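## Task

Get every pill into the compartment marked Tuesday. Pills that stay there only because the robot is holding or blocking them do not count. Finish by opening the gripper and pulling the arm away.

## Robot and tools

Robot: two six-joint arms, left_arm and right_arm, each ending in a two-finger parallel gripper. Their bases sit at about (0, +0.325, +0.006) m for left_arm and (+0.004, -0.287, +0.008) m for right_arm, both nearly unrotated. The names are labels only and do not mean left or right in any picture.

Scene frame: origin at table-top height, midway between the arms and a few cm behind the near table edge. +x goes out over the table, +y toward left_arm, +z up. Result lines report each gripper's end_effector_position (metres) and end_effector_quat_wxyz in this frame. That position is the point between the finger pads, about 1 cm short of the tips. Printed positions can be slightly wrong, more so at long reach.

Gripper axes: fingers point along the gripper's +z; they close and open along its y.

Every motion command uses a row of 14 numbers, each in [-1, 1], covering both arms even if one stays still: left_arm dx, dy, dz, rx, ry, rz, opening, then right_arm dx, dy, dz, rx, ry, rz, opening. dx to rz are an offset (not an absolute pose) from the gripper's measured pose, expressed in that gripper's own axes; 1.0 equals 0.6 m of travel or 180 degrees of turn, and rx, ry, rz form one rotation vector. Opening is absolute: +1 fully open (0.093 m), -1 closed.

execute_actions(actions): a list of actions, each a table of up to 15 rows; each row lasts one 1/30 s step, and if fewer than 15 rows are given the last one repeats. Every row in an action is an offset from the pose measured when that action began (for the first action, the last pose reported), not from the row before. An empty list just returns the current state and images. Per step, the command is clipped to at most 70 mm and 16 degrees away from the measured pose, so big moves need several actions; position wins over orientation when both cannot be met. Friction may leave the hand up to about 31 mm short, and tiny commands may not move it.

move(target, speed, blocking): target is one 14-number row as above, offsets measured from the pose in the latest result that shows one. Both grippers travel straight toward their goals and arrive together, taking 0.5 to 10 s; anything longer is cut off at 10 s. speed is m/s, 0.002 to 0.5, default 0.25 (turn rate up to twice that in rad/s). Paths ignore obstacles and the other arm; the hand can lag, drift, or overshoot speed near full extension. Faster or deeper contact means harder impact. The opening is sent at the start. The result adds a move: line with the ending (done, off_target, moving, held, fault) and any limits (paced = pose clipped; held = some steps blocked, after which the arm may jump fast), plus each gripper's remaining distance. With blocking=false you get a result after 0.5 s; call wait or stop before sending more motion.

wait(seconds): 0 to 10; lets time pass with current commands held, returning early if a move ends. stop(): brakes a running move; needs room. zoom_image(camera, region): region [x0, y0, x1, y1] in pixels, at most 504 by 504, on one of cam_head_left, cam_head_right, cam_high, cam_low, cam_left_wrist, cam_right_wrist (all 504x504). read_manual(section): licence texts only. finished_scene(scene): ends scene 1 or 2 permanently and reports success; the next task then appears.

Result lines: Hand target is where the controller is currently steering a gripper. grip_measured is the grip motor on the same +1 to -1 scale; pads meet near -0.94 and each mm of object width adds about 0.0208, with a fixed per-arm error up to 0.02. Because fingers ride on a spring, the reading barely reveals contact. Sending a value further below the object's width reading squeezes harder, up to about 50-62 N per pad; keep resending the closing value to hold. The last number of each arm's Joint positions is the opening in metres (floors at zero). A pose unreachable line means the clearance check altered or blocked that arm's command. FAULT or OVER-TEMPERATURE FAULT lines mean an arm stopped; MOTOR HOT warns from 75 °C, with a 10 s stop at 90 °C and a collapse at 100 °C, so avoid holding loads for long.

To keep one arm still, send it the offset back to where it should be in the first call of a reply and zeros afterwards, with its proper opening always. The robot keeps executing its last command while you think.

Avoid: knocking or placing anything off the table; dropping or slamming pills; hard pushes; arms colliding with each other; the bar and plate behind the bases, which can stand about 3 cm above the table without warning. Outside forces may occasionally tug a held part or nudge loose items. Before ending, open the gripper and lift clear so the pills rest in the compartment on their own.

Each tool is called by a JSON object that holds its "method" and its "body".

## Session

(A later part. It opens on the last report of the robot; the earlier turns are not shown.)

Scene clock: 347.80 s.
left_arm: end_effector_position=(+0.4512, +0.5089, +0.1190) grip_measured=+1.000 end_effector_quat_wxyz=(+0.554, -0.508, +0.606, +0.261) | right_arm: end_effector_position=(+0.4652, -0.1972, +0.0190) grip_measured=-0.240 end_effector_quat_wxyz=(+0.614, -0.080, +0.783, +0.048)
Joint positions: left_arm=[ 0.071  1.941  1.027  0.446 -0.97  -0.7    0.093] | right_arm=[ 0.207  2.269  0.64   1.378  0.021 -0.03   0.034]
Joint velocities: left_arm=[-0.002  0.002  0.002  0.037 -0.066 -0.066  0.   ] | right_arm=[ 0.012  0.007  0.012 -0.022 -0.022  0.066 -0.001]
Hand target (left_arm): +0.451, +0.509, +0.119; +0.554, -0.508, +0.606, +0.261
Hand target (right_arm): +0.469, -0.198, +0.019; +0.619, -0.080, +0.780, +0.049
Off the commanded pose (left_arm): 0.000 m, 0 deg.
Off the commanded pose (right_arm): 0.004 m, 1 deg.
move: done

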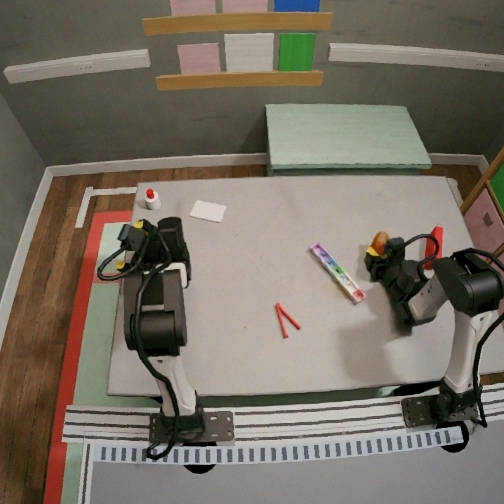

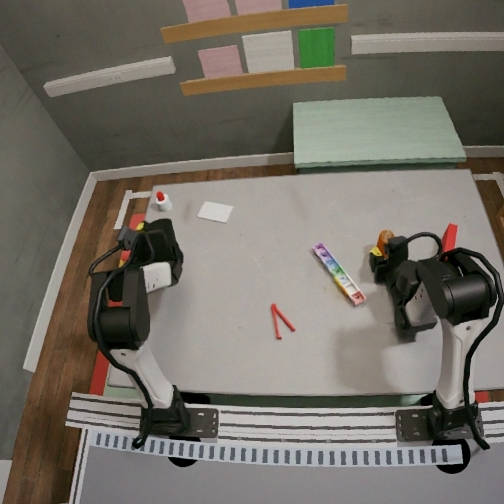

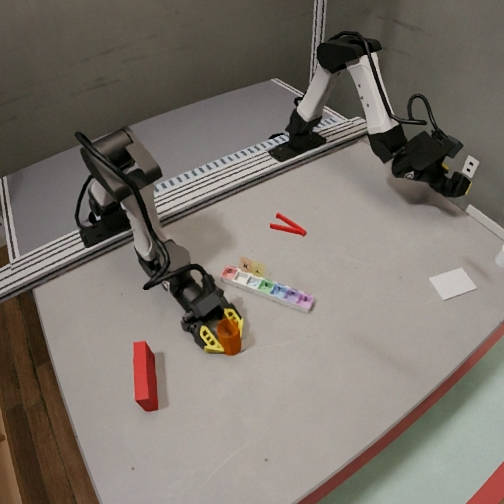

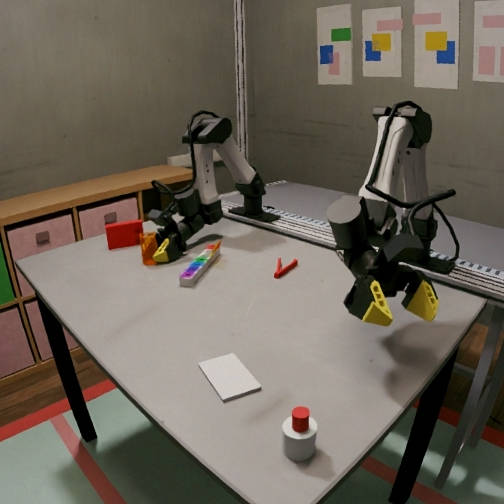

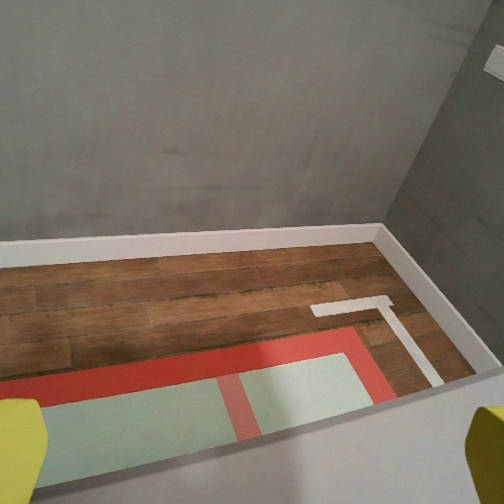

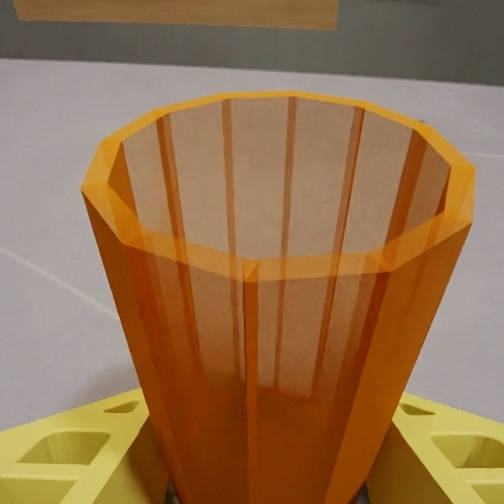

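{"method": "execute_actions", "body": {"actions": [[[0,0,0,0,0,0,1,0,0,0,0,0,0,0.6]],[[0,0,0,0,0,0,1,0,0,0,0,0,0,0.6]]]}}

{"method": "move", "body": {"target": [0,0,0,0,0,0,1,-0.26,0,-0.13,0,0,0,0.6], "speed": 0.2}}

{"method": "move", "body": {"target": [0,0,0,0,0,0,1,0,-0.15,-0.15,0,0.15,0,0.6]}}

{"method": "zoom_image", "body": {"camera": "cam_head_right", "region": [280, 200, 420, 340]}}

Scene clock: 356.03 s.
left_arm: end_effector_position=(+0.4512, +0.5089, +0.1190) grip_measured=+1.000 end_effector_quat_wxyz=(+0.554, -0.508, +0.606, +0.261) | right_arm: end_effector_position=(+0.4652, -0.1972, +0.0190) grip_measured=+0.598 end_effector_quat_wxyz=(+0.615, -0.080, +0.783, +0.048)
Joint positions: left_arm=[ 0.071  1.941  1.027  0.446 -0.97  -0.7    0.093] | right_arm=[ 0.207  2.269  0.64   1.379  0.021 -0.03   0.074]
Joint velocities: left_arm=[-0.007 -0.002 -0.017  0.022  0.022  0.007  0.   ] | right_arm=[ 0.002  0.007 -0.017 -0.007 -0.022  0.066 -0.   ]
Hand target (left_arm): +0.451, +0.509, +0.119; +0.554, -0.508, +0.606, +0.261
Hand target (right_arm): +0.465, -0.197, +0.019; +0.615, -0.080, +0.783, +0.048
Off the commanded pose (left_arm): 0.000 m, 0 deg.
Off the commanded pose (right_arm): 0.000 m, 0 deg.

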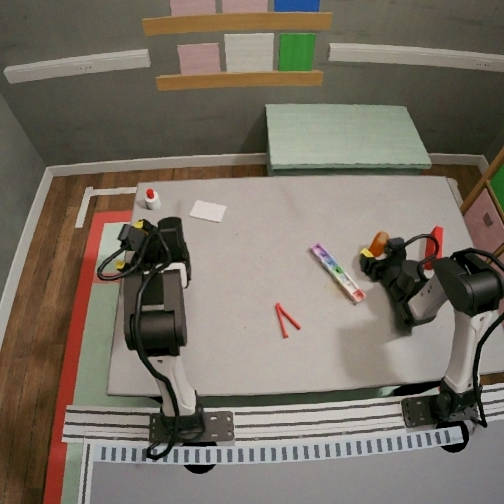

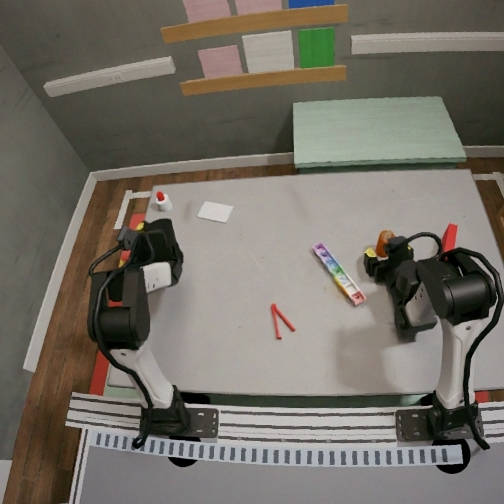

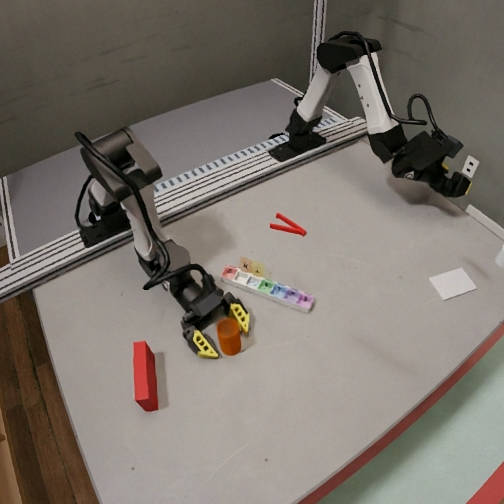

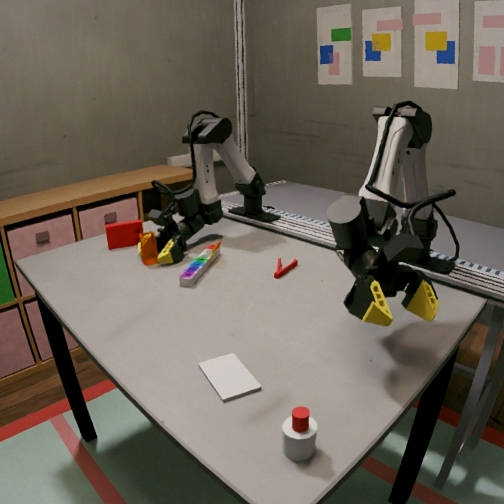

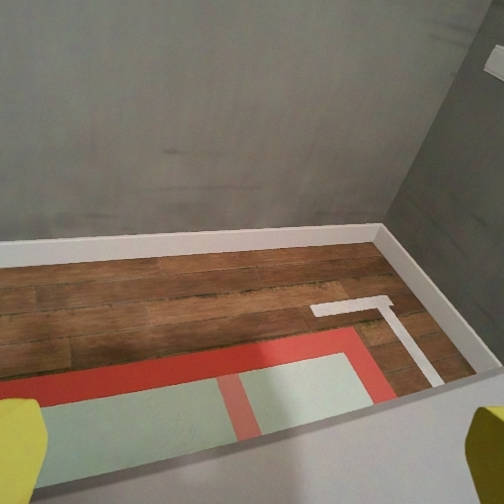

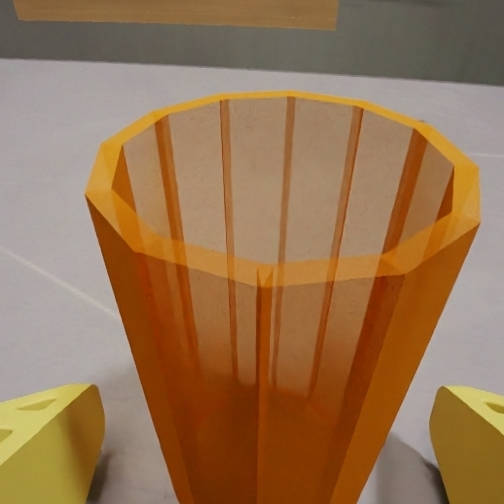

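Scene clock: 357.70 s.
left_arm: end_effector_position=(+0.4512, +0.5089, +0.1190) grip_measured=+1.000 end_effector_quat_wxyz=(+0.554, -0.508, +0.606, +0.261) | right_arm: end_effector_position=(+0.4242, -0.2048, +0.1816) grip_measured=+0.598 end_effector_quat_wxyz=(+0.611, -0.082, +0.786, +0.049)
Joint positions: left_arm=[ 0.071  1.941  1.027  0.446 -0.97  -0.7    0.093] | right_arm=[ 0.214  1.448  0.605  0.583  0.025 -0.03   0.074]
Joint velocities: left_arm=[ 0.007 -0.002 -0.022  0.007 -0.051  0.037  0.   ] | right_arm=[-0.007 -0.002  0.007 -0.037 -0.022  0.022 -0.001]
Hand target (left_arm): +0.451, +0.509, +0.119; +0.554, -0.508, +0.606, +0.261
Hand target (right_arm): +0.427, -0.202, +0.189; +0.615, -0.080, +0.783, +0.048
Off the commanded pose (left_arm): 0.000 m, 0 deg.
Off the commanded pose (right_arm): 0.009 m, 1 deg.
move: done

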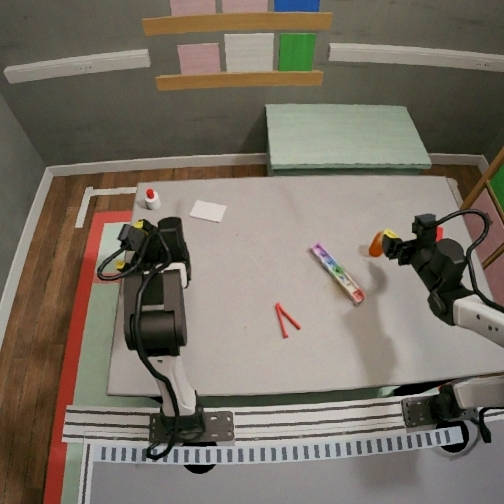

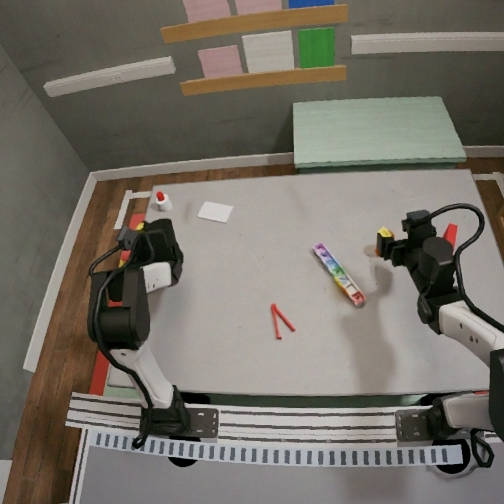

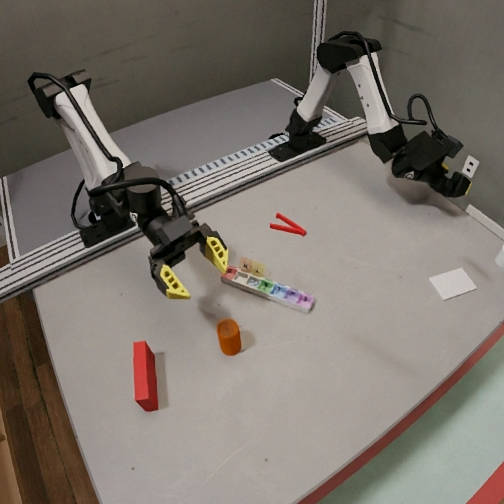

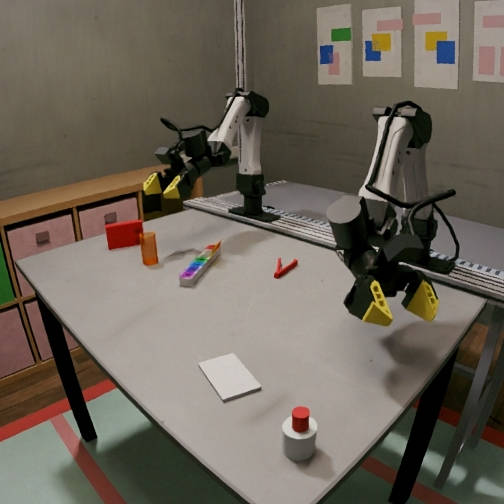

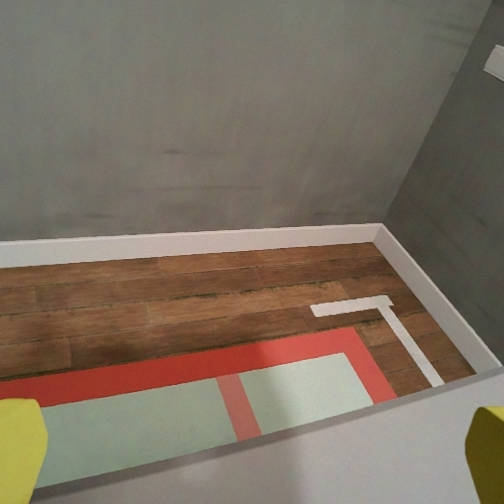

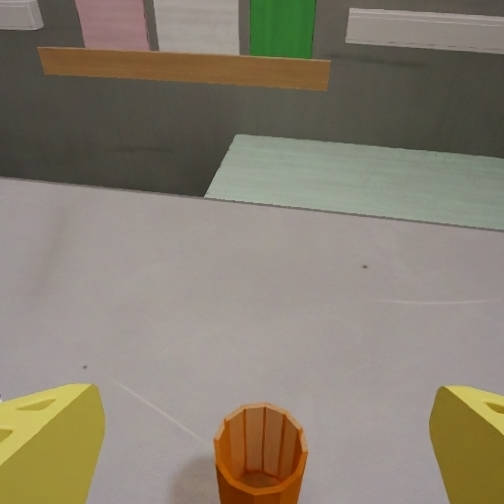

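Scene clock: 359.43 s.
left_arm: end_effector_position=(+0.4512, +0.5089, +0.1190) grip_measured=+1.000 end_effector_quat_wxyz=(+0.554, -0.508, +0.606, +0.261) | right_arm: end_effector_position=(+0.3526, -0.3092, +0.2040) grip_measured=+0.598 end_effector_quat_wxyz=(+0.415, -0.088, +0.905, +0.028)
Joint positions: left_arm=[ 0.071  1.941  1.027  0.446 -0.97  -0.7    0.093] | right_arm=[-0.166  1.189  0.939 -0.497 -0.244 -0.266  0.074]
Joint velocities: left_arm=[-0.012 -0.002 -0.012  0.066 -0.037  0.051  0.   ] | right_arm=[-0.007  0.012  0.007 -0.095 -0.051  0.022 -0.   ]
Hand target (left_arm): +0.451, +0.509, +0.119; +0.554, -0.508, +0.606, +0.261
Hand target (right_arm): +0.355, -0.309, +0.205; +0.411, -0.092, +0.907, +0.032
Off the commanded pose (left_arm): 0.000 m, 0 deg.
Off the commanded pose (right_arm): 0.004 m, 1 deg.
move: done

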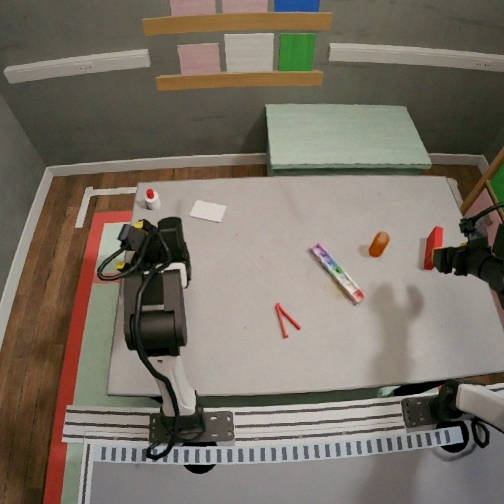

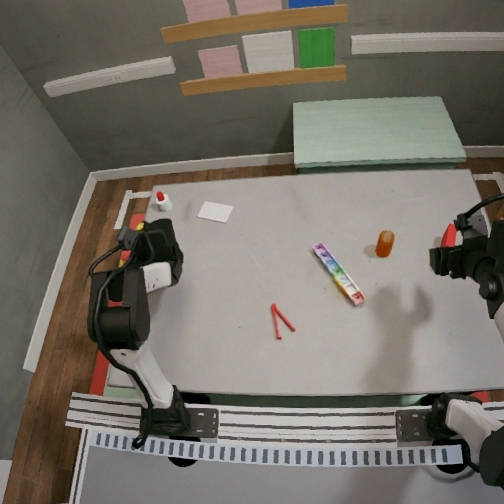

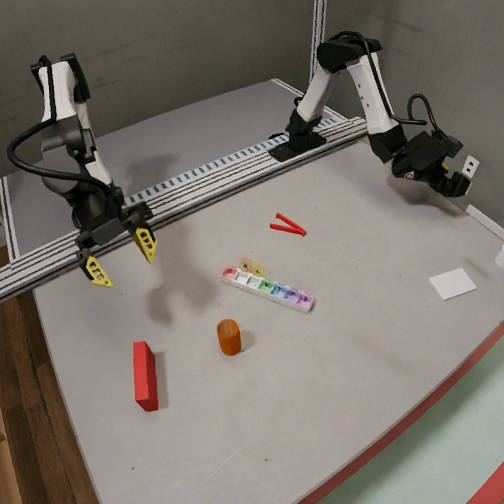

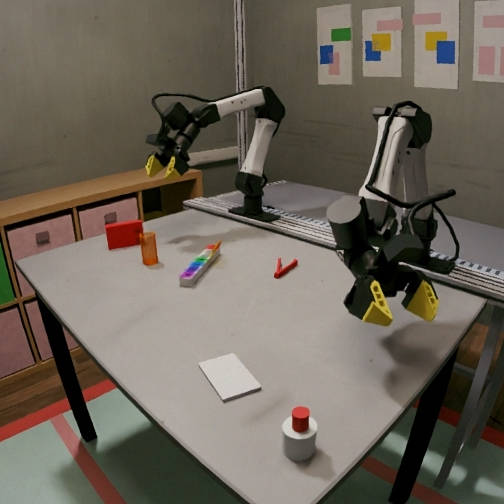

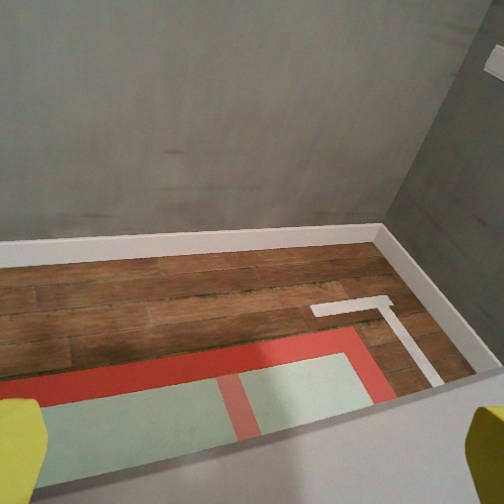

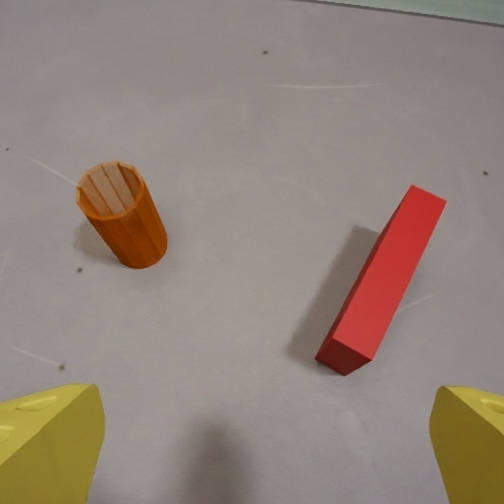

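Region (280, 200, 420, 340) of cam_head_right's 504x504 image, scaled by 3.600, with more detail than that image has.

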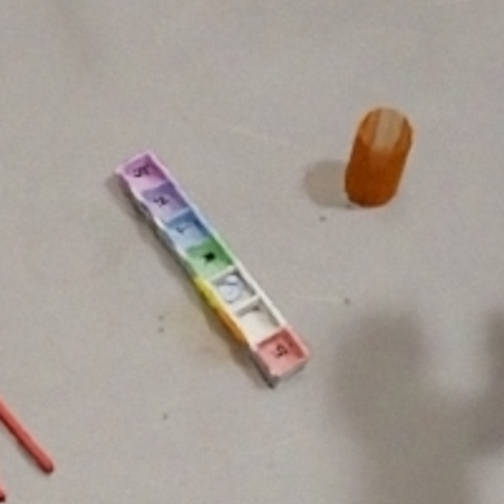

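{"method": "finished_scene", "body": {"scene": 1}}

The scene is finished: the task was done.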